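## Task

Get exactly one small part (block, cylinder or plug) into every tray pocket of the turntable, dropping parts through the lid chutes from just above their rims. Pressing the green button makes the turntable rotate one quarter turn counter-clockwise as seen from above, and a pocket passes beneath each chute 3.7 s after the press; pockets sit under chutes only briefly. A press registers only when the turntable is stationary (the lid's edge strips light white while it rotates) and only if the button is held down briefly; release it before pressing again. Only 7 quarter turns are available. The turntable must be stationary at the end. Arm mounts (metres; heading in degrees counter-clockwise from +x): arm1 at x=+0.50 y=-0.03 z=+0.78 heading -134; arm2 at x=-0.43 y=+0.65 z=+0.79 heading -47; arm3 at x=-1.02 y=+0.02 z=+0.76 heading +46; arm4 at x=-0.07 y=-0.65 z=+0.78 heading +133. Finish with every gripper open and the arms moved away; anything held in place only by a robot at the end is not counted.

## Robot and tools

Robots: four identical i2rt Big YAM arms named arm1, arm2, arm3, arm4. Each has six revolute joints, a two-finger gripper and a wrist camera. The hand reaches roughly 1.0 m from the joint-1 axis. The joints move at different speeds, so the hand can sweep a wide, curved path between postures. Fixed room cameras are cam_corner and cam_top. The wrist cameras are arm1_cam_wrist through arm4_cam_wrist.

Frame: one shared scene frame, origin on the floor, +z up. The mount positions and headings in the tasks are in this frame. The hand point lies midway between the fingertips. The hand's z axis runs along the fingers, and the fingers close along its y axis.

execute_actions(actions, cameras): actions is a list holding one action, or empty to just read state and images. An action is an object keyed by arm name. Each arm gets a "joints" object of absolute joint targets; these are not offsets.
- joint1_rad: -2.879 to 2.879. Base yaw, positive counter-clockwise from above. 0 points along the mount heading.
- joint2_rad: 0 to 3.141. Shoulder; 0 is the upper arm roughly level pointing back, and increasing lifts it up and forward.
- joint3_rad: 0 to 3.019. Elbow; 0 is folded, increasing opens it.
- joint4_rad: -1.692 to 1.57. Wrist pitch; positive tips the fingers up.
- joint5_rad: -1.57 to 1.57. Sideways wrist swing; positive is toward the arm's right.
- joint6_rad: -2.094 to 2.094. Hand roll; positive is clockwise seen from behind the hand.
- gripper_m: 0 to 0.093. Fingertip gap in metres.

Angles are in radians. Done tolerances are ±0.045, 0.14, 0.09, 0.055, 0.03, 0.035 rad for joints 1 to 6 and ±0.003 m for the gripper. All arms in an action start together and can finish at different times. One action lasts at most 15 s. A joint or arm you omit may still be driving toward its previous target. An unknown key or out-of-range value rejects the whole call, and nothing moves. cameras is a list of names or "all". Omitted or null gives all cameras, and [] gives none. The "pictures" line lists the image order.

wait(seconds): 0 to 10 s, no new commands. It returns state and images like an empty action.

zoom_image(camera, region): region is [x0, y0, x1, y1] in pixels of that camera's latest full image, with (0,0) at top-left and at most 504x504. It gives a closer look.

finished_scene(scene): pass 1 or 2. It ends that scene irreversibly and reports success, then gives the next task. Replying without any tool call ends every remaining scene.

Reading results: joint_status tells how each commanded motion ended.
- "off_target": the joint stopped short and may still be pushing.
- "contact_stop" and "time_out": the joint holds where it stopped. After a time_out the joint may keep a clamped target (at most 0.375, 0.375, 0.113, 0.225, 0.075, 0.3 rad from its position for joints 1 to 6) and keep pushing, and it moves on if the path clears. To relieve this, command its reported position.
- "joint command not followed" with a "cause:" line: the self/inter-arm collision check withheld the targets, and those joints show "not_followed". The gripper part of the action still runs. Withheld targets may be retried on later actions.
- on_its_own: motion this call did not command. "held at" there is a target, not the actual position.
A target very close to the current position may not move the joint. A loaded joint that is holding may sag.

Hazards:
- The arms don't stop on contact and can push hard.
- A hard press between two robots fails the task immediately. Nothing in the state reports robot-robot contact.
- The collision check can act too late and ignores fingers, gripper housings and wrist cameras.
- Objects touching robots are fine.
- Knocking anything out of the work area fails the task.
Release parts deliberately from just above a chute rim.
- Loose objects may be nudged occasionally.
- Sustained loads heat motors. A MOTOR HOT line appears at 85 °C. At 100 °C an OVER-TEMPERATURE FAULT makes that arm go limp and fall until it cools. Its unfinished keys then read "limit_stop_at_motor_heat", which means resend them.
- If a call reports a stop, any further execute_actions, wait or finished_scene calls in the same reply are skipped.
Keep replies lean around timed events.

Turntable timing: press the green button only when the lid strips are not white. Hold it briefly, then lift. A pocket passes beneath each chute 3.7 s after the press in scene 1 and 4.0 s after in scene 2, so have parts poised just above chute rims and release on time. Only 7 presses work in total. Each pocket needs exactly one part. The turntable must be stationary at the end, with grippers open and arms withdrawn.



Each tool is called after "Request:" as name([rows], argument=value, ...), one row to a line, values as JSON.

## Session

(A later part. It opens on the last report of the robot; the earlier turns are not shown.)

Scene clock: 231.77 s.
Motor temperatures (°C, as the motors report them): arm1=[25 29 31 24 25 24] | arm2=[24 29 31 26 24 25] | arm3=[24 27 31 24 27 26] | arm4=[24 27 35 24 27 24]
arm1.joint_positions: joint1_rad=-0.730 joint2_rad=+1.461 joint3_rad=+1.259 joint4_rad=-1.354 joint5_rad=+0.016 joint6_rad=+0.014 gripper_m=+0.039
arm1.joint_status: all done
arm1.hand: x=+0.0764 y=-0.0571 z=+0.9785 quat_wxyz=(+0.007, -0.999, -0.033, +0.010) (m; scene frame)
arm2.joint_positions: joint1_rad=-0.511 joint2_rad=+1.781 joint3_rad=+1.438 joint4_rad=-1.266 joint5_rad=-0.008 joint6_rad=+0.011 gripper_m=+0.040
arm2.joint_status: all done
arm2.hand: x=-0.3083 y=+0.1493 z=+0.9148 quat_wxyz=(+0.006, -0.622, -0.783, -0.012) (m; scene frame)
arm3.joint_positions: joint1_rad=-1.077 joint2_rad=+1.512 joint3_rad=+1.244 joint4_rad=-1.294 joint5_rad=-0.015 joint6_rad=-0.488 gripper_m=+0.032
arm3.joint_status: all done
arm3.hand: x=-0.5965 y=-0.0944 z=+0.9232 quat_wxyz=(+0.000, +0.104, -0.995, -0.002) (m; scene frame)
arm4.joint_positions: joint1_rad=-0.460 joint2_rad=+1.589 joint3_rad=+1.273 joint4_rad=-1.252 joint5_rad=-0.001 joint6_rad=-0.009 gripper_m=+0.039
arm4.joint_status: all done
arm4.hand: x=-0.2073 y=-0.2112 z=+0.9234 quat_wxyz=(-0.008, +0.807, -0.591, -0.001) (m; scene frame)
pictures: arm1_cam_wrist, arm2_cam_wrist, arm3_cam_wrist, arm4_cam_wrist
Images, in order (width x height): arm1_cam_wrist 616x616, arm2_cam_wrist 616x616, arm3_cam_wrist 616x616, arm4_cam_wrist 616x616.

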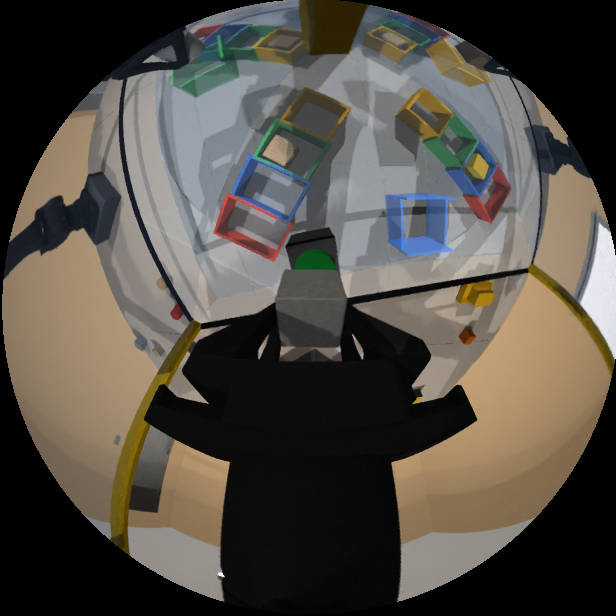

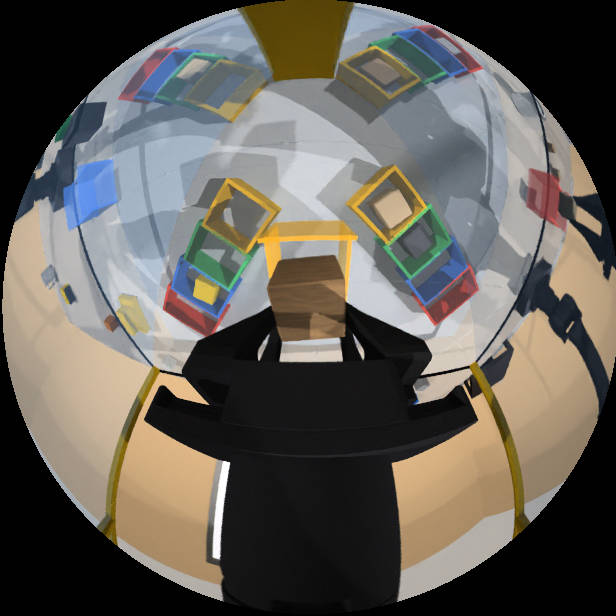

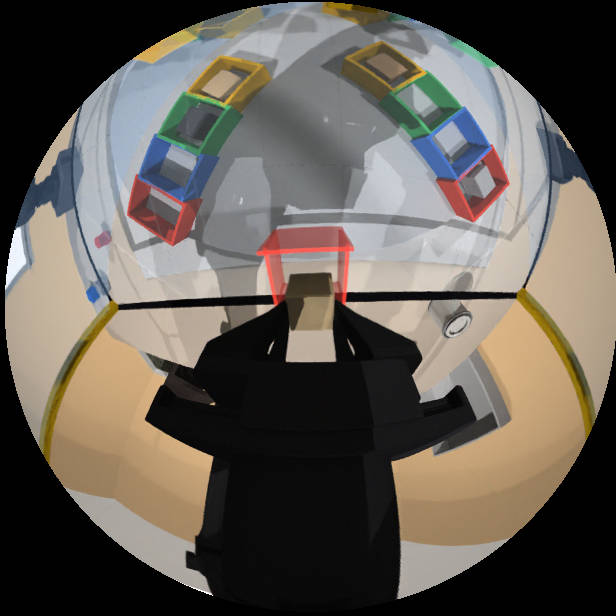

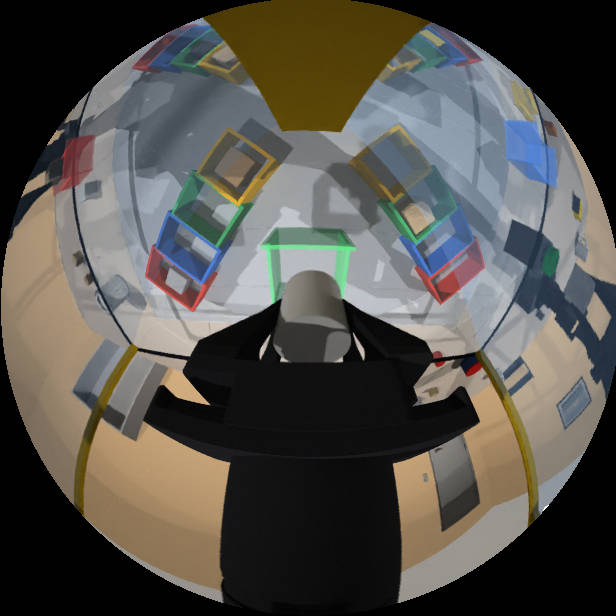

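Request:
execute_actions([
  {"arm1":{"joints":{"joint2_rad":1.5,"joint3_rad":1.13,"joint4_rad":-1.19}}},
], cameras=[])

Request:
execute_actions([
  {"arm1":{"joints":{"joint1_rad":-1.01,"joint2_rad":1.655,"joint3_rad":1.385,"joint4_rad":-1.25,"joint6_rad":-0.5}}},
], cameras=[])

Request:
wait(seconds=1.4)

Request:
execute_actions([
  {"arm1":{"joints":{"gripper_m":0.09}},"arm2":{"joints":{"gripper_m":0.09}},"arm3":{"joints":{"gripper_m":0.09}},"arm4":{"joints":{"gripper_m":0.09}}},
], cameras=[])

Request:
execute_actions([
  {"arm1":{"joints":{"joint2_rad":0.85,"joint3_rad":0.85,"joint4_rad":-1.57,"joint6_rad":0}},"arm2":{"joints":{"joint2_rad":0.85,"joint3_rad":0.85,"joint4_rad":-1.57}},"arm3":{"joints":{"joint2_rad":1.0,"joint3_rad":0.95,"joint4_rad":-1.5}},"arm4":{"joints":{"joint2_rad":0.85,"joint3_rad":0.85,"joint4_rad":-1.55}}},
], cameras=[])

Request:
execute_actions([
  {"arm1":{"joints":{"joint1_rad":1.345}},"arm2":{"joints":{"joint1_rad":0.755}},"arm3":{"joints":{"joint1_rad":-2.07}},"arm4":{"joints":{"joint1_rad":-1.73}}},
], cameras=[])

Request:
execute_actions([
  {"arm1":{"joints":{"joint2_rad":1.8,"joint3_rad":1.21,"joint4_rad":-0.95}},"arm2":{"joints":{"joint2_rad":1.865,"joint3_rad":1.25,"joint4_rad":-0.91,"joint6_rad":0.62}},"arm3":{"joints":{"joint2_rad":1.55,"joint3_rad":0.94,"joint4_rad":-0.94,"joint6_rad":-0.4}},"arm4":{"joints":{"joint2_rad":1.605,"joint3_rad":1.0,"joint4_rad":-0.9}}},
])

Scene clock: 262.60 s.
Motor temperatures (°C, as the motors report them): arm1=[25 29 34 24 25 24] | arm2=[24 30 34 26 24 25] | arm3=[24 27 34 24 27 26] | arm4=[24 28 37 24 27 24]
arm1.joint_positions: joint1_rad=-0.730 joint2_rad=+1.472 joint3_rad=+1.157 joint4_rad=-1.208 joint5_rad=+0.015 joint6_rad=+0.014 gripper_m=+0.039
arm1.joint_status: all done
arm1.hand: x=+0.0748 y=-0.0573 z=+0.9369 quat_wxyz=(+0.006, -0.999, -0.033, +0.026) (m; scene frame)
arm2.joint_positions: joint1_rad=-0.511 joint2_rad=+1.781 joint3_rad=+1.438 joint4_rad=-1.266 joint5_rad=-0.008 joint6_rad=+0.011 gripper_m=+0.040
arm2.joint_status: not commanded
arm2.hand: x=-0.3083 y=+0.1493 z=+0.9148 quat_wxyz=(+0.006, -0.622, -0.783, -0.012) (m; scene frame)
arm3.joint_positions: joint1_rad=-1.077 joint2_rad=+1.512 joint3_rad=+1.244 joint4_rad=-1.294 joint5_rad=-0.015 joint6_rad=-0.488 gripper_m=+0.032
arm3.joint_status: not commanded
arm3.hand: x=-0.5965 y=-0.0944 z=+0.9232 quat_wxyz=(+0.000, +0.104, -0.995, -0.002) (m; scene frame)
arm4.joint_positions: joint1_rad=-0.460 joint2_rad=+1.589 joint3_rad=+1.273 joint4_rad=-1.252 joint5_rad=-0.001 joint6_rad=-0.009 gripper_m=+0.039
arm4.joint_status: not commanded
arm4.hand: x=-0.2073 y=-0.2112 z=+0.9234 quat_wxyz=(-0.008, +0.807, -0.591, -0.001) (m; scene frame)
pictures: none
No camera images: the call's "cameras" was empty. Leave "cameras" out to get every camera's image.

Scene clock: 264.13 s.
Motor temperatures (°C, as the motors report them): arm1=[25 29 34 24 25 24] | arm2=[24 30 34 26 24 25] | arm3=[24 27 34 24 27 26] | arm4=[24 28 37 24 27 24]
arm1.joint_positions: joint1_rad=-1.023 joint2_rad=+1.663 joint3_rad=+1.340 joint4_rad=-1.249 joint5_rad=+0.016 joint6_rad=-0.484 gripper_m=+0.039
arm1.joint_status: all done
arm1.hand: x=+0.0259 y=+0.0800 z=+0.9212 quat_wxyz=(+0.008, -0.991, -0.135, -0.001) (m; scene frame)
arm2.joint_positions: joint1_rad=-0.511 joint2_rad=+1.781 joint3_rad=+1.438 joint4_rad=-1.266 joint5_rad=-0.008 joint6_rad=+0.011 gripper_m=+0.040
arm2.joint_status: not commanded
arm2.hand: x=-0.3083 y=+0.1493 z=+0.9148 quat_wxyz=(+0.006, -0.622, -0.783, -0.012) (m; scene frame)
arm3.joint_positions: joint1_rad=-1.077 joint2_rad=+1.512 joint3_rad=+1.244 joint4_rad=-1.294 joint5_rad=-0.015 joint6_rad=-0.488 gripper_m=+0.032
arm3.joint_status: not commanded
arm3.hand: x=-0.5965 y=-0.0944 z=+0.9232 quat_wxyz=(+0.000, +0.104, -0.995, -0.002) (m; scene frame)
arm4.joint_positions: joint1_rad=-0.460 joint2_rad=+1.589 joint3_rad=+1.273 joint4_rad=-1.252 joint5_rad=-0.001 joint6_rad=-0.009 gripper_m=+0.039
arm4.joint_status: not commanded
arm4.hand: x=-0.2073 y=-0.2112 z=+0.9234 quat_wxyz=(-0.008, +0.807, -0.591, -0.001) (m; scene frame)
pictures: none
No camera images: the call's "cameras" was empty. Leave "cameras" out to get every camera's image.

Scene clock: 265.53 s.
Motor temperatures (°C, as the motors report them): arm1=[25 29 34 24 25 24] | arm2=[24 30 34 26 24 25] | arm3=[24 27 34 24 27 26] | arm4=[24 28 37 24 27 24]
arm1.joint_positions: joint1_rad=-1.023 joint2_rad=+1.663 joint3_rad=+1.340 joint4_rad=-1.249 joint5_rad=+0.016 joint6_rad=-0.484 gripper_m=+0.039
arm1.joint_status: all done
arm1.hand: x=+0.0259 y=+0.0800 z=+0.9212 quat_wxyz=(+0.008, -0.991, -0.135, -0.001) (m; scene frame)
arm2.joint_positions: joint1_rad=-0.511 joint2_rad=+1.781 joint3_rad=+1.438 joint4_rad=-1.266 joint5_rad=-0.008 joint6_rad=+0.011 gripper_m=+0.040
arm2.joint_status: not commanded
arm2.hand: x=-0.3083 y=+0.1493 z=+0.9148 quat_wxyz=(+0.006, -0.622, -0.783, -0.012) (m; scene frame)
arm3.joint_positions: joint1_rad=-1.077 joint2_rad=+1.512 joint3_rad=+1.244 joint4_rad=-1.294 joint5_rad=-0.015 joint6_rad=-0.488 gripper_m=+0.032
arm3.joint_status: not commanded
arm3.hand: x=-0.5965 y=-0.0944 z=+0.9232 quat_wxyz=(+0.000, +0.104, -0.995, -0.002) (m; scene frame)
arm4.joint_positions: joint1_rad=-0.460 joint2_rad=+1.589 joint3_rad=+1.273 joint4_rad=-1.252 joint5_rad=-0.001 joint6_rad=-0.009 gripper_m=+0.039
arm4.joint_status: not commanded
arm4.hand: x=-0.2073 y=-0.2112 z=+0.9234 quat_wxyz=(-0.008, +0.807, -0.591, -0.001) (m; scene frame)
wait: 1.40 s; at rest by 0.27 s
pictures: arm1_cam_wrist, arm2_cam_wrist, arm3_cam_wrist, arm4_cam_wrist, cam_corner, cam_top
Images, in order (width x height): arm1_cam_wrist 616x616, arm2_cam_wrist 616x616, arm3_cam_wrist 616x616, arm4_cam_wrist 616x616, cam_corner 672x504, cam_top 672x504.

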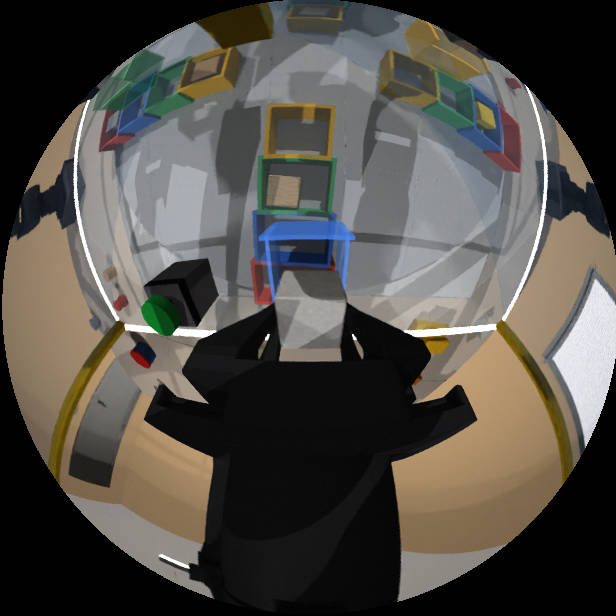

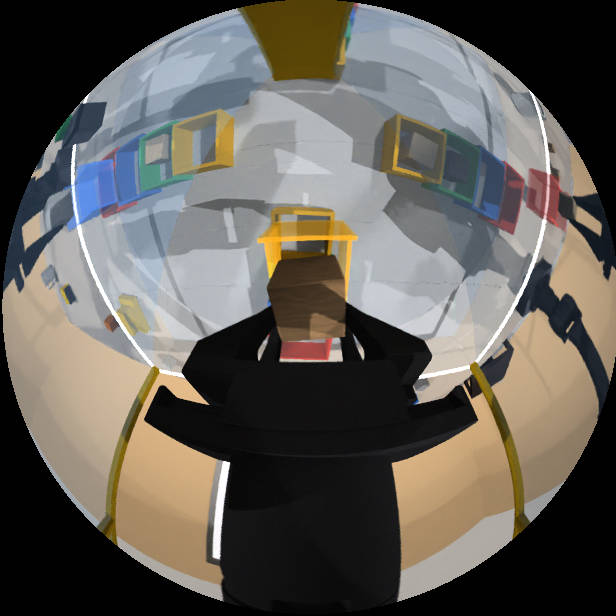

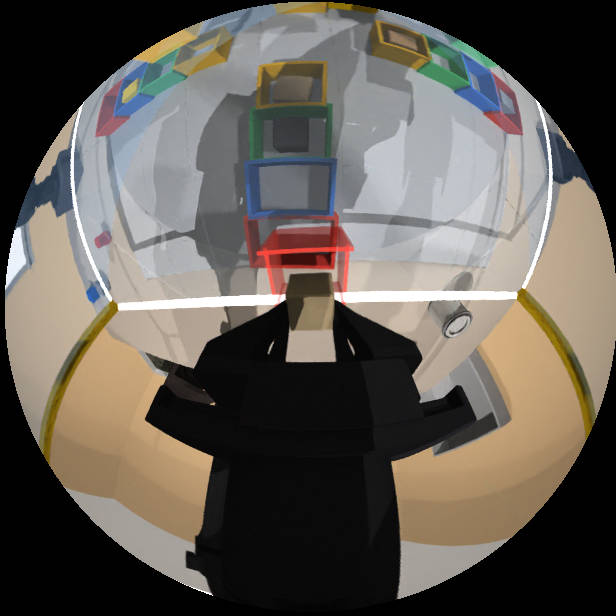

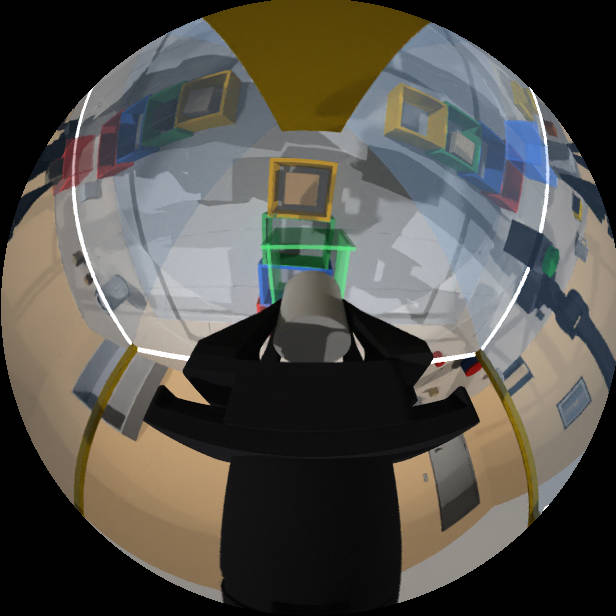

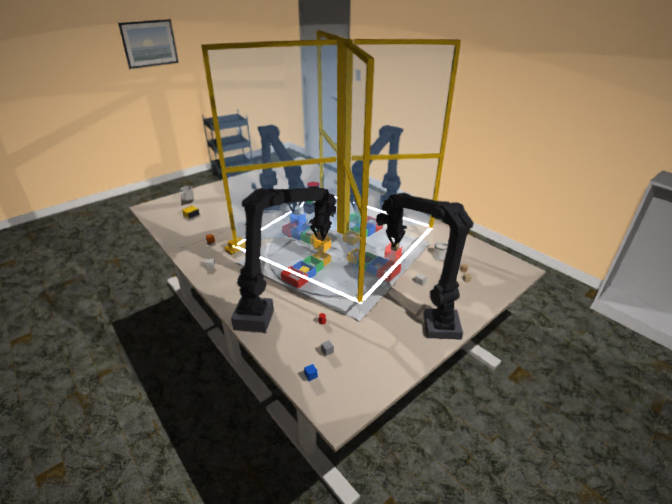

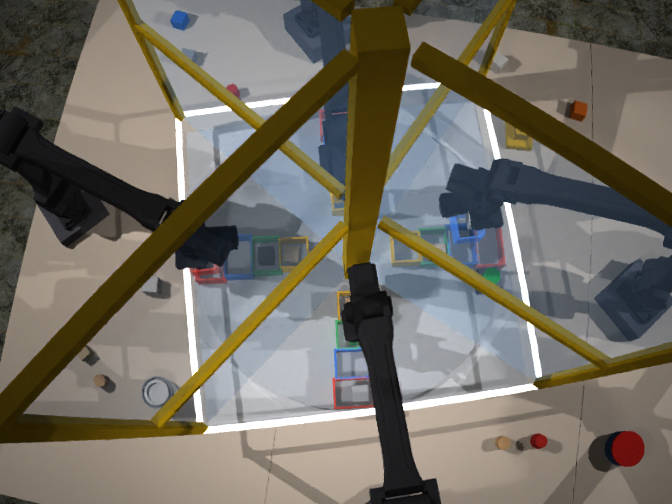

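Scene clock: 266.20 s.
Motor temperatures (°C, as the motors report them): arm1=[25 29 34 24 25 24] | arm2=[24 30 34 26 24 25] | arm3=[24 27 34 24 27 26] | arm4=[24 28 37 24 27 24]
arm1.joint_positions: joint1_rad=-1.023 joint2_rad=+1.663 joint3_rad=+1.340 joint4_rad=-1.249 joint5_rad=+0.016 joint6_rad=-0.484 gripper_m=+0.090
arm1.joint_status: all done
arm1.hand: x=+0.0259 y=+0.0800 z=+0.9212 quat_wxyz=(+0.008, -0.991, -0.135, -0.001) (m; scene frame)
arm2.joint_positions: joint1_rad=-0.511 joint2_rad=+1.781 joint3_rad=+1.438 joint4_rad=-1.266 joint5_rad=-0.008 joint6_rad=+0.011 gripper_m=+0.090
arm2.joint_status: all done
arm2.hand: x=-0.3083 y=+0.1493 z=+0.9150 quat_wxyz=(+0.005, -0.622, -0.783, -0.012) (m; scene frame)
arm3.joint_positions: joint1_rad=-1.077 joint2_rad=+1.512 joint3_rad=+1.244 joint4_rad=-1.294 joint5_rad=-0.015 joint6_rad=-0.488 gripper_m=+0.090
arm3.joint_status: all done
arm3.hand: x=-0.5965 y=-0.0944 z=+0.9232 quat_wxyz=(+0.000, +0.104, -0.995, -0.002) (m; scene frame)
arm4.joint_positions: joint1_rad=-0.460 joint2_rad=+1.589 joint3_rad=+1.273 joint4_rad=-1.252 joint5_rad=-0.001 joint6_rad=-0.009 gripper_m=+0.090
arm4.joint_status: all done
arm4.hand: x=-0.2073 y=-0.2112 z=+0.9234 quat_wxyz=(-0.008, +0.807, -0.591, -0.001) (m; scene frame)
pictures: none
No camera images: the call's "cameras" was empty. Leave "cameras" out to get every camera's image.

Scene clock: 267.73 s.
Motor temperatures (°C, as the motors report them): arm1=[25 29 34 24 25 24] | arm2=[24 30 34 26 24 25] | arm3=[24 27 33 24 27 26] | arm4=[24 28 36 24 27 24]
arm1.joint_positions: joint1_rad=-1.023 joint2_rad=+0.845 joint3_rad=+0.854 joint4_rad=-1.564 joint5_rad=+0.016 joint6_rad=-0.017 gripper_m=+0.090
arm1.joint_status: all done
arm1.hand: x=+0.2994 y=+0.0209 z=+1.0020 quat_wxyz=(+0.009, -0.995, +0.098, +0.009) (m; scene frame)
arm2.joint_positions: joint1_rad=-0.511 joint2_rad=+0.847 joint3_rad=+0.863 joint4_rad=-1.559 joint5_rad=-0.008 joint6_rad=+0.011 gripper_m=+0.090
arm2.joint_status: all done
arm2.hand: x=-0.3820 y=+0.4488 z=+1.0175 quat_wxyz=(-0.021, -0.622, -0.783, +0.009) (m; scene frame)
arm3.joint_positions: joint1_rad=-1.077 joint2_rad=+0.997 joint3_rad=+0.959 joint4_rad=-1.495 joint5_rad=-0.015 joint6_rad=-0.488 gripper_m=+0.090
arm3.joint_status: all done
arm3.hand: x=-0.7626 y=-0.0460 z=+0.9846 quat_wxyz=(-0.014, +0.104, -0.994, +0.003) (m; scene frame)
arm4.joint_positions: joint1_rad=-0.460 joint2_rad=+0.847 joint3_rad=+0.848 joint4_rad=-1.541 joint5_rad=-0.001 joint6_rad=-0.009 gripper_m=+0.090
arm4.joint_status: all done
arm4.hand: x=-0.1351 y=-0.4504 z=+0.9919 quat_wxyz=(-0.016, +0.806, -0.591, -0.012) (m; scene frame)
pictures: none
No camera images: the call's "cameras" was empty. Leave "cameras" out to get every camera's image.

Scene clock: 269.90 s.
Motor temperatures (°C, as the motors report them): arm1=[25 29 34 24 25 24] | arm2=[24 30 33 26 24 25] | arm3=[24 27 33 24 27 26] | arm4=[24 28 36 24 27 24]
arm1.joint_positions: joint1_rad=+1.335 joint2_rad=+0.845 joint3_rad=+0.854 joint4_rad=-1.564 joint5_rad=+0.015 joint6_rad=-0.014 gripper_m=+0.090
arm1.joint_status: all done
arm1.hand: x=+0.6108 y=-0.2015 z=+1.0006 quat_wxyz=(-0.001, -0.472, -0.882, +0.011) (m; scene frame)
arm2.joint_positions: joint1_rad=+0.745 joint2_rad=+0.847 joint3_rad=+0.863 joint4_rad=-1.559 joint5_rad=-0.009 joint6_rad=+0.011 gripper_m=+0.090
arm2.joint_status: all done
arm2.hand: x=-0.2229 y=+0.6384 z=+1.0159 quat_wxyz=(-0.018, -0.043, -0.999, +0.003) (m; scene frame)
arm3.joint_positions: joint1_rad=-2.069 joint2_rad=+0.997 joint3_rad=+0.959 joint4_rad=-1.495 joint5_rad=-0.014 joint6_rad=-0.488 gripper_m=+0.090
arm3.joint_status: all done
arm3.hand: x=-0.9373 y=-0.2269 z=+0.9881 quat_wxyz=(-0.013, -0.382, -0.924, +0.016) (m; scene frame)
arm4.joint_positions: joint1_rad=-1.720 joint2_rad=+0.847 joint3_rad=+0.848 joint4_rad=-1.541 joint5_rad=+0.000 joint6_rad=-0.009 gripper_m=+0.090
arm4.joint_status: all done
arm4.hand: x=+0.1000 y=-0.5323 z=+0.9933 quat_wxyz=(-0.021, +0.303, -0.953, -0.008) (m; scene frame)
pictures: none
No camera images: the call's "cameras" was empty. Leave "cameras" out to get every camera's image.

Scene clock: 271.53 s.
Motor temperatures (°C, as the motors report them): arm1=[25 29 34 24 25 24] | arm2=[24 30 33 26 24 25] | arm3=[24 27 33 24 27 26] | arm4=[24 28 36 24 27 24]
arm1.joint_positions: joint1_rad=+1.335 joint2_rad=+1.811 joint3_rad=+1.201 joint4_rad=-0.962 joint5_rad=+0.015 joint6_rad=-0.014 gripper_m=+0.090
arm1.joint_status: all done
arm1.hand: x=+0.7640 y=-0.4401 z=+0.8012 quat_wxyz=(+0.006, -0.472, -0.882, +0.007) (m; scene frame)
arm2.joint_positions: joint1_rad=+0.745 joint2_rad=+1.872 joint3_rad=+1.240 joint4_rad=-0.926 joint5_rad=-0.009 joint6_rad=+0.607 gripper_m=+0.090
arm2.joint_status: all done
arm2.hand: x=+0.0777 y=+0.6128 z=+0.7994 quat_wxyz=(-0.011, -0.334, -0.942, +0.000) (m; scene frame)
arm3.joint_positions: joint1_rad=-2.069 joint2_rad=+1.545 joint3_rad=+0.943 joint4_rad=-0.950 joint5_rad=-0.014 joint6_rad=-0.409 gripper_m=+0.090
arm3.joint_status: all done
arm3.hand: x=-0.8997 y=-0.3572 z=+0.8121 quat_wxyz=(-0.007, -0.418, -0.909, +0.008) (m; scene frame)
arm4.joint_positions: joint1_rad=-1.720 joint2_rad=+1.619 joint3_rad=+0.969 joint4_rad=-0.915 joint5_rad=+0.000 joint6_rad=-0.009 gripper_m=+0.090
arm4.joint_status: all done
arm4.hand: x=+0.2679 y=-0.4150 z=+0.8108 quat_wxyz=(-0.009, +0.303, -0.953, -0.005) (m; scene frame)
pictures: arm1_cam_wrist, arm2_cam_wrist, arm3_cam_wrist, arm4_cam_wrist, cam_corner, cam_top
Images, in order (width x height): arm1_cam_wrist 616x616, arm2_cam_wrist 616x616, arm3_cam_wrist 616x616, arm4_cam_wrist 616x616, cam_corner 672x504, cam_top 672x504.

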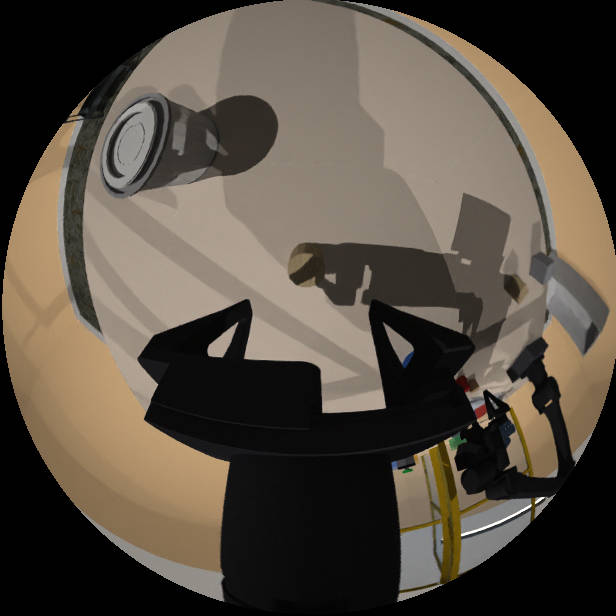

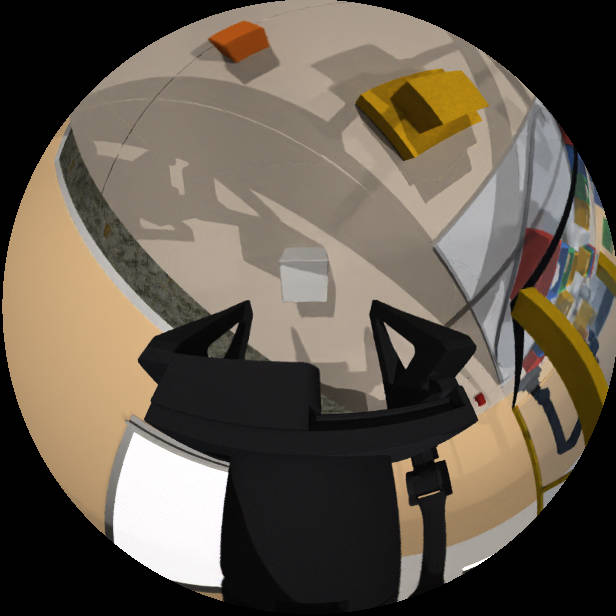

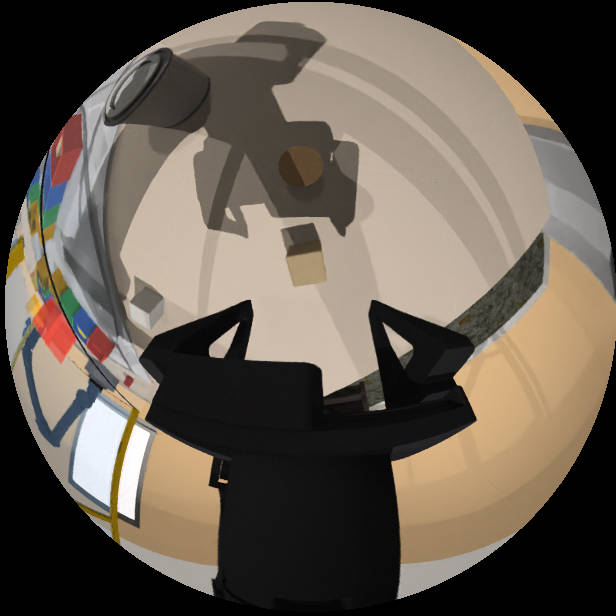

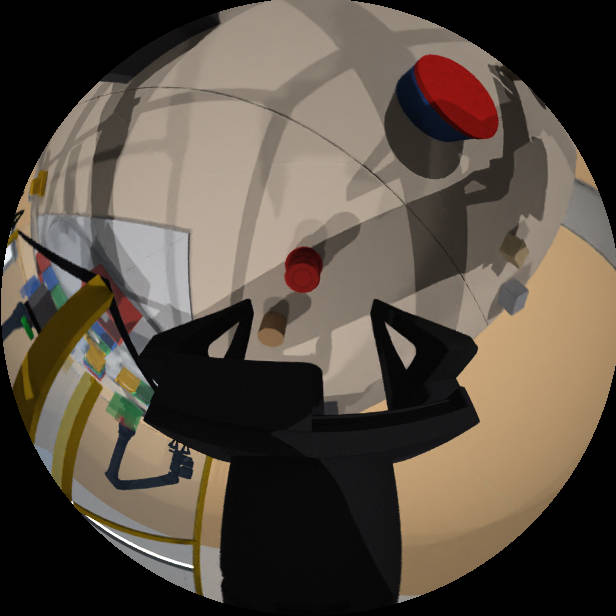

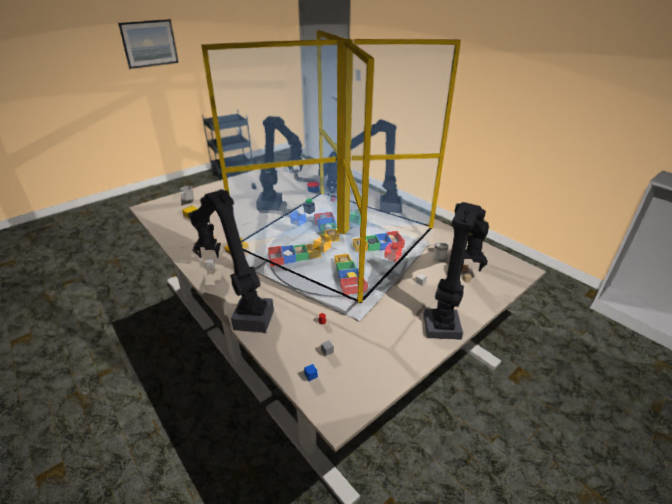

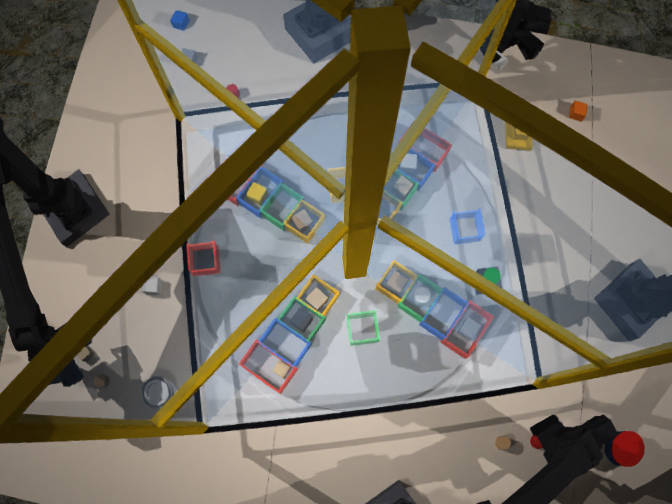

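Request:
execute_actions([
  {"arm1":{"joints":{"joint2_rad":1.925,"joint4_rad":-0.82}},"arm2":{"joints":{"joint2_rad":1.975,"joint4_rad":-0.82}},"arm3":{"joints":{"joint2_rad":1.715,"joint4_rad":-0.8,"joint6_rad":-0.55}},"arm4":{"joints":{"joint2_rad":1.76,"joint4_rad":-0.77}}},
], cameras=[])

Request:
execute_actions([
  {"arm1":{"joints":{"gripper_m":0.012}},"arm2":{"joints":{"gripper_m":0.02}},"arm3":{"joints":{"gripper_m":0.015}},"arm4":{"joints":{"gripper_m":0.012}}},
], cameras=[])

Request:
execute_actions([
  {"arm1":{"joints":{"joint2_rad":0.85,"joint3_rad":0.87,"joint4_rad":-1.57,"joint6_rad":0}},"arm2":{"joints":{"joint2_rad":0.85,"joint3_rad":0.87,"joint4_rad":-1.57,"joint6_rad":0}},"arm3":{"joints":{"joint2_rad":1.0,"joint3_rad":1.0,"joint4_rad":-1.5,"joint6_rad":-0.48}},"arm4":{"joints":{"joint2_rad":0.85,"joint3_rad":0.9,"joint4_rad":-1.55}}},
], cameras=[])

Request:
execute_actions([
  {"arm1":{"joints":{"joint1_rad":-0.74}},"arm2":{"joints":{"joint1_rad":-0.52}},"arm3":{"joints":{"joint1_rad":-1.075}},"arm4":{"joints":{"joint1_rad":-0.45}}},
], cameras=[])

Request:
execute_actions([
  {"arm1":{"joints":{"joint2_rad":1.445,"joint3_rad":1.305,"joint4_rad":-1.35}},"arm2":{"joints":{"joint2_rad":1.77,"joint3_rad":1.505,"joint4_rad":-1.258}},"arm3":{"joints":{"joint2_rad":1.505,"joint3_rad":1.28,"joint4_rad":-1.3}},"arm4":{"joints":{"joint2_rad":1.57,"joint3_rad":1.32,"joint4_rad":-1.245}}},
], cameras=["arm1_cam_wrist","arm2_cam_wrist","arm3_cam_wrist","arm4_cam_wrist"])

Scene clock: 295.07 s.
Motor temperatures (°C, as the motors report them): arm1=[25 29 32 24 25 24] | arm2=[24 30 32 26 24 25] | arm3=[24 27 31 24 27 26] | arm4=[24 28 35 24 27 24]
arm1.joint_positions: joint1_rad=+1.335 joint2_rad=+1.930 joint3_rad=+1.201 joint4_rad=-0.832 joint5_rad=+0.015 joint6_rad=-0.014 gripper_m=+0.090
arm1.joint_status: all done
arm1.hand: x=+0.7720 y=-0.4529 z=+0.7447 quat_wxyz=(+0.001, -0.472, -0.882, +0.010) (m; scene frame)
arm2.joint_positions: joint1_rad=+0.745 joint2_rad=+1.970 joint3_rad=+1.240 joint4_rad=-0.835 joint5_rad=-0.009 joint6_rad=+0.607 gripper_m=+0.090
arm2.joint_status: all done
arm2.hand: x=+0.0853 y=+0.6116 z=+0.7512 quat_wxyz=(-0.008, -0.334, -0.942, +0.001) (m; scene frame)
arm3.joint_positions: joint1_rad=-2.069 joint2_rad=+1.716 joint3_rad=+0.943 joint4_rad=-0.810 joint5_rad=-0.014 joint6_rad=-0.540 gripper_m=+0.090
arm3.joint_status: all done
arm3.hand: x=-0.8962 y=-0.3719 z=+0.7460 quat_wxyz=(+0.003, -0.358, -0.934, -0.004) (m; scene frame)
arm4.joint_positions: joint1_rad=-1.720 joint2_rad=+1.780 joint3_rad=+0.969 joint4_rad=-0.785 joint5_rad=+0.000 joint6_rad=-0.009 gripper_m=+0.090
arm4.joint_status: all done
arm4.hand: x=+0.2770 y=-0.4084 z=+0.7466 quat_wxyz=(+0.006, +0.303, -0.953, +0.000) (m; scene frame)
pictures: none
No camera images: the call's "cameras" was empty. Leave "cameras" out to get every camera's image.

Scene clock: 295.73 s.
Motor temperatures (°C, as the motors report them): arm1=[25 29 32 24 25 24] | arm2=[24 30 32 26 24 25] | arm3=[24 27 31 24 27 26] | arm4=[24 28 35 24 27 24]
arm1.joint_positions: joint1_rad=+1.335 joint2_rad=+1.930 joint3_rad=+1.201 joint4_rad=-0.832 joint5_rad=+0.015 joint6_rad=-0.014 gripper_m=+0.031
arm1.joint_status: gripper_m off_target (ended at +0.031, target +0.012)
arm1.hand: x=+0.7720 y=-0.4529 z=+0.7447 quat_wxyz=(+0.001, -0.472, -0.882, +0.010) (m; scene frame)
arm2.joint_positions: joint1_rad=+0.745 joint2_rad=+1.970 joint3_rad=+1.240 joint4_rad=-0.835 joint5_rad=-0.009 joint6_rad=+0.608 gripper_m=+0.039
arm2.joint_status: gripper_m off_target (ended at +0.039, target +0.020)
arm2.hand: x=+0.0853 y=+0.6116 z=+0.7512 quat_wxyz=(-0.008, -0.335, -0.942, +0.001) (m; scene frame)
arm3.joint_positions: joint1_rad=-2.069 joint2_rad=+1.716 joint3_rad=+0.943 joint4_rad=-0.809 joint5_rad=-0.015 joint6_rad=-0.541 gripper_m=+0.032
arm3.joint_status: gripper_m off_target (ended at +0.032, target +0.015)
arm3.hand: x=-0.8961 y=-0.3720 z=+0.7460 quat_wxyz=(+0.003, -0.357, -0.934, -0.004) (m; scene frame)
arm4.joint_positions: joint1_rad=-1.720 joint2_rad=+1.774 joint3_rad=+0.969 joint4_rad=-0.783 joint5_rad=+0.000 joint6_rad=-0.009 gripper_m=+0.028
arm4.joint_status: gripper_m off_target (ended at +0.028, target +0.012)
arm4.hand: x=+0.2784 y=-0.4074 z=+0.7492 quat_wxyz=(+0.002, +0.303, -0.953, -0.002) (m; scene frame)
pictures: none
No camera images: the call's "cameras" was empty. Leave "cameras" out to get every camera's image.

Scene clock: 297.37 s.
Motor temperatures (°C, as the motors report them): arm1=[25 29 32 24 25 24] | arm2=[24 30 32 26 24 25] | arm3=[24 27 32 24 27 26] | arm4=[24 28 35 24 27 24]
arm1.joint_positions: joint1_rad=+1.335 joint2_rad=+0.847 joint3_rad=+0.869 joint4_rad=-1.561 joint5_rad=+0.015 joint6_rad=-0.014 gripper_m=+0.031
arm1.joint_status: all done
arm1.hand: x=+0.6134 y=-0.2055 z=+1.0064 quat_wxyz=(-0.009, -0.472, -0.881, +0.016) (m; scene frame)
arm2.joint_positions: joint1_rad=+0.745 joint2_rad=+0.848 joint3_rad=+0.880 joint4_rad=-1.556 joint5_rad=-0.009 joint6_rad=+0.014 gripper_m=+0.039
arm2.joint_status: all done
arm2.hand: x=-0.2182 y=+0.6381 z=+1.0224 quat_wxyz=(-0.028, -0.044, -0.999, +0.003) (m; scene frame)
arm3.joint_positions: joint1_rad=-2.069 joint2_rad=+1.001 joint3_rad=+0.964 joint4_rad=-1.491 joint5_rad=-0.015 joint6_rad=-0.490 gripper_m=+0.032
arm3.joint_status: all done
arm3.hand: x=-0.9364 y=-0.2295 z=+0.9893 quat_wxyz=(-0.015, -0.380, -0.925, +0.018) (m; scene frame)
arm4.joint_positions: joint1_rad=-1.720 joint2_rad=+0.848 joint3_rad=+0.885 joint4_rad=-1.538 joint5_rad=+0.000 joint6_rad=-0.009 gripper_m=+0.028
arm4.joint_status: all done
arm4.hand: x=+0.1079 y=-0.5269 z=+1.0079 quat_wxyz=(-0.039, +0.303, -0.952, -0.014) (m; scene frame)
pictures: none
No camera images: the call's "cameras" was empty. Leave "cameras" out to get every camera's image.

Scene clock: 299.40 s.
Motor temperatures (°C, as the motors report them): arm1=[25 29 32 24 25 24] | arm2=[24 30 32 26 24 25] | arm3=[24 27 32 24 27 26] | arm4=[24 28 35 24 27 24]
arm1.joint_positions: joint1_rad=-0.730 joint2_rad=+0.847 joint3_rad=+0.869 joint4_rad=-1.561 joint5_rad=+0.015 joint6_rad=-0.014 gripper_m=+0.031
arm1.joint_status: all done
arm1.hand: x=+0.2897 y=-0.0400 z=+1.0078 quat_wxyz=(+0.007, -0.999, -0.047, +0.019) (m; scene frame)
arm2.joint_positions: joint1_rad=-0.510 joint2_rad=+0.848 joint3_rad=+0.880 joint4_rad=-1.556 joint5_rad=-0.008 joint6_rad=+0.011 gripper_m=+0.039
arm2.joint_status: all done
arm2.hand: x=-0.3808 y=+0.4443 z=+1.0240 quat_wxyz=(-0.028, -0.621, -0.783, +0.015) (m; scene frame)
arm3.joint_positions: joint1_rad=-1.076 joint2_rad=+1.001 joint3_rad=+0.964 joint4_rad=-1.491 joint5_rad=-0.015 joint6_rad=-0.489 gripper_m=+0.032
arm3.joint_status: all done
arm3.hand: x=-0.7599 y=-0.0466 z=+0.9857 quat_wxyz=(-0.016, +0.105, -0.994, +0.004) (m; scene frame)
arm4.joint_positions: joint1_rad=-0.459 joint2_rad=+0.848 joint3_rad=+0.885 joint4_rad=-1.538 joint5_rad=-0.001 joint6_rad=-0.009 gripper_m=+0.028
arm4.joint_status: all done
arm4.hand: x=-0.1382 y=-0.4412 z=+1.0065 quat_wxyz=(-0.028, +0.806, -0.591, -0.027) (m; scene frame)
pictures: none
No camera images: the call's "cameras" was empty. Leave "cameras" out to get every camera's image.

Scene clock: 300.97 s.
Motor temperatures (°C, as the motors report them): arm1=[25 29 32 24 25 24] | arm2=[24 30 32 26 24 25] | arm3=[24 27 32 24 27 26] | arm4=[24 28 35 24 27 24]
arm1.joint_positions: joint1_rad=-0.730 joint2_rad=+1.457 joint3_rad=+1.262 joint4_rad=-1.355 joint5_rad=+0.015 joint6_rad=-0.014 gripper_m=+0.031
arm1.joint_status: all done
arm1.hand: x=+0.0759 y=-0.0572 z=+0.9815 quat_wxyz=(+0.007, -0.999, -0.047, +0.013) (m; scene frame)
arm2.joint_positions: joint1_rad=-0.510 joint2_rad=+1.779 joint3_rad=+1.457 joint4_rad=-1.266 joint5_rad=-0.008 joint6_rad=+0.011 gripper_m=+0.039
arm2.joint_status: all done
arm2.hand: x=-0.3064 y=+0.1424 z=+0.9231 quat_wxyz=(-0.003, -0.622, -0.783, -0.005) (m; scene frame)
arm3.joint_positions: joint1_rad=-1.076 joint2_rad=+1.513 joint3_rad=+1.244 joint4_rad=-1.304 joint5_rad=-0.015 joint6_rad=-0.489 gripper_m=+0.032
arm3.joint_status: all done
arm3.hand: x=-0.5989 y=-0.0934 z=+0.9226 quat_wxyz=(+0.005, +0.104, -0.995, -0.005) (m; scene frame)
arm4.joint_positions: joint1_rad=-0.459 joint2_rad=+1.590 joint3_rad=+1.279 joint4_rad=-1.252 joint5_rad=-0.001 joint6_rad=-0.009 gripper_m=+0.028
arm4.joint_status: all done
arm4.hand: x=-0.2080 y=-0.2094 z=+0.9252 quat_wxyz=(-0.009, +0.807, -0.591, -0.003) (m; scene frame)
pictures: arm1_cam_wrist, arm2_cam_wrist, arm3_cam_wrist, arm4_cam_wrist
Images, in order (width x height): arm1_cam_wrist 616x616, arm2_cam_wrist 616x616, arm3_cam_wrist 616x616, arm4_cam_wrist 616x616.

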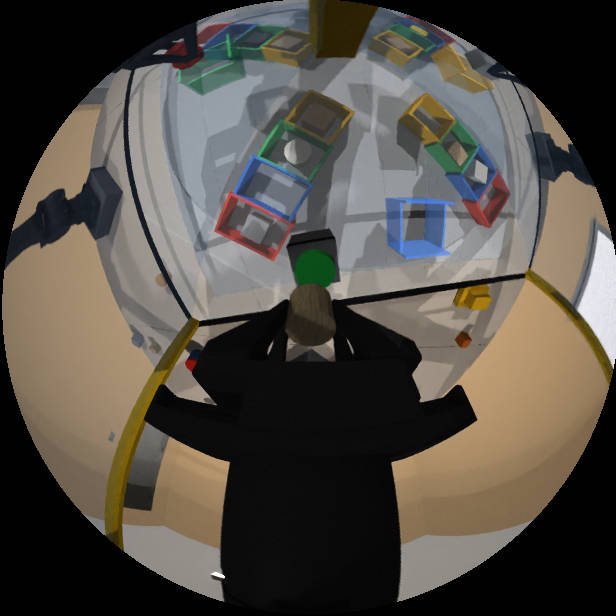

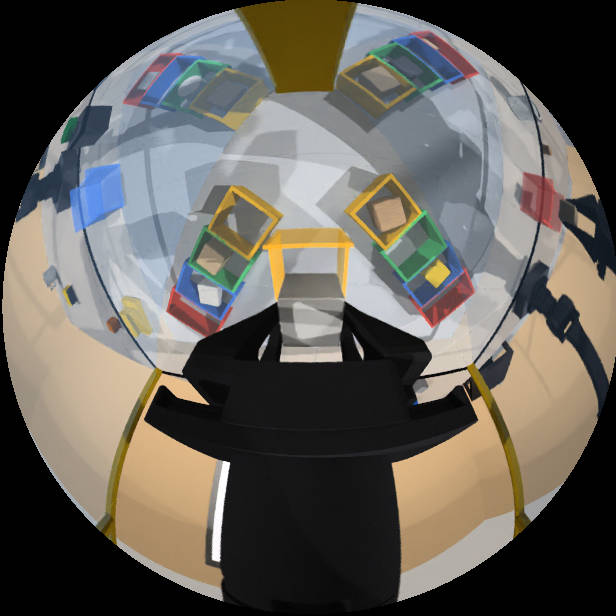

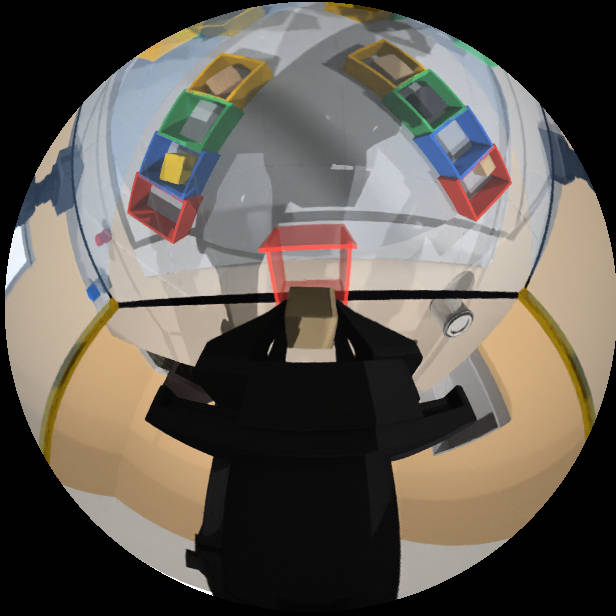

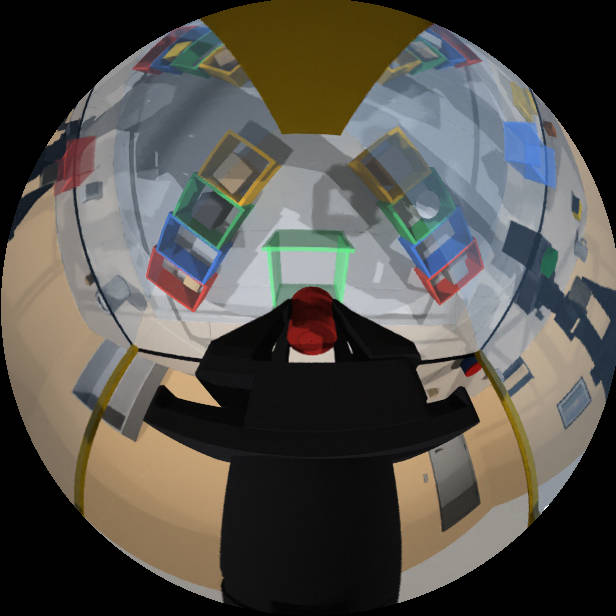

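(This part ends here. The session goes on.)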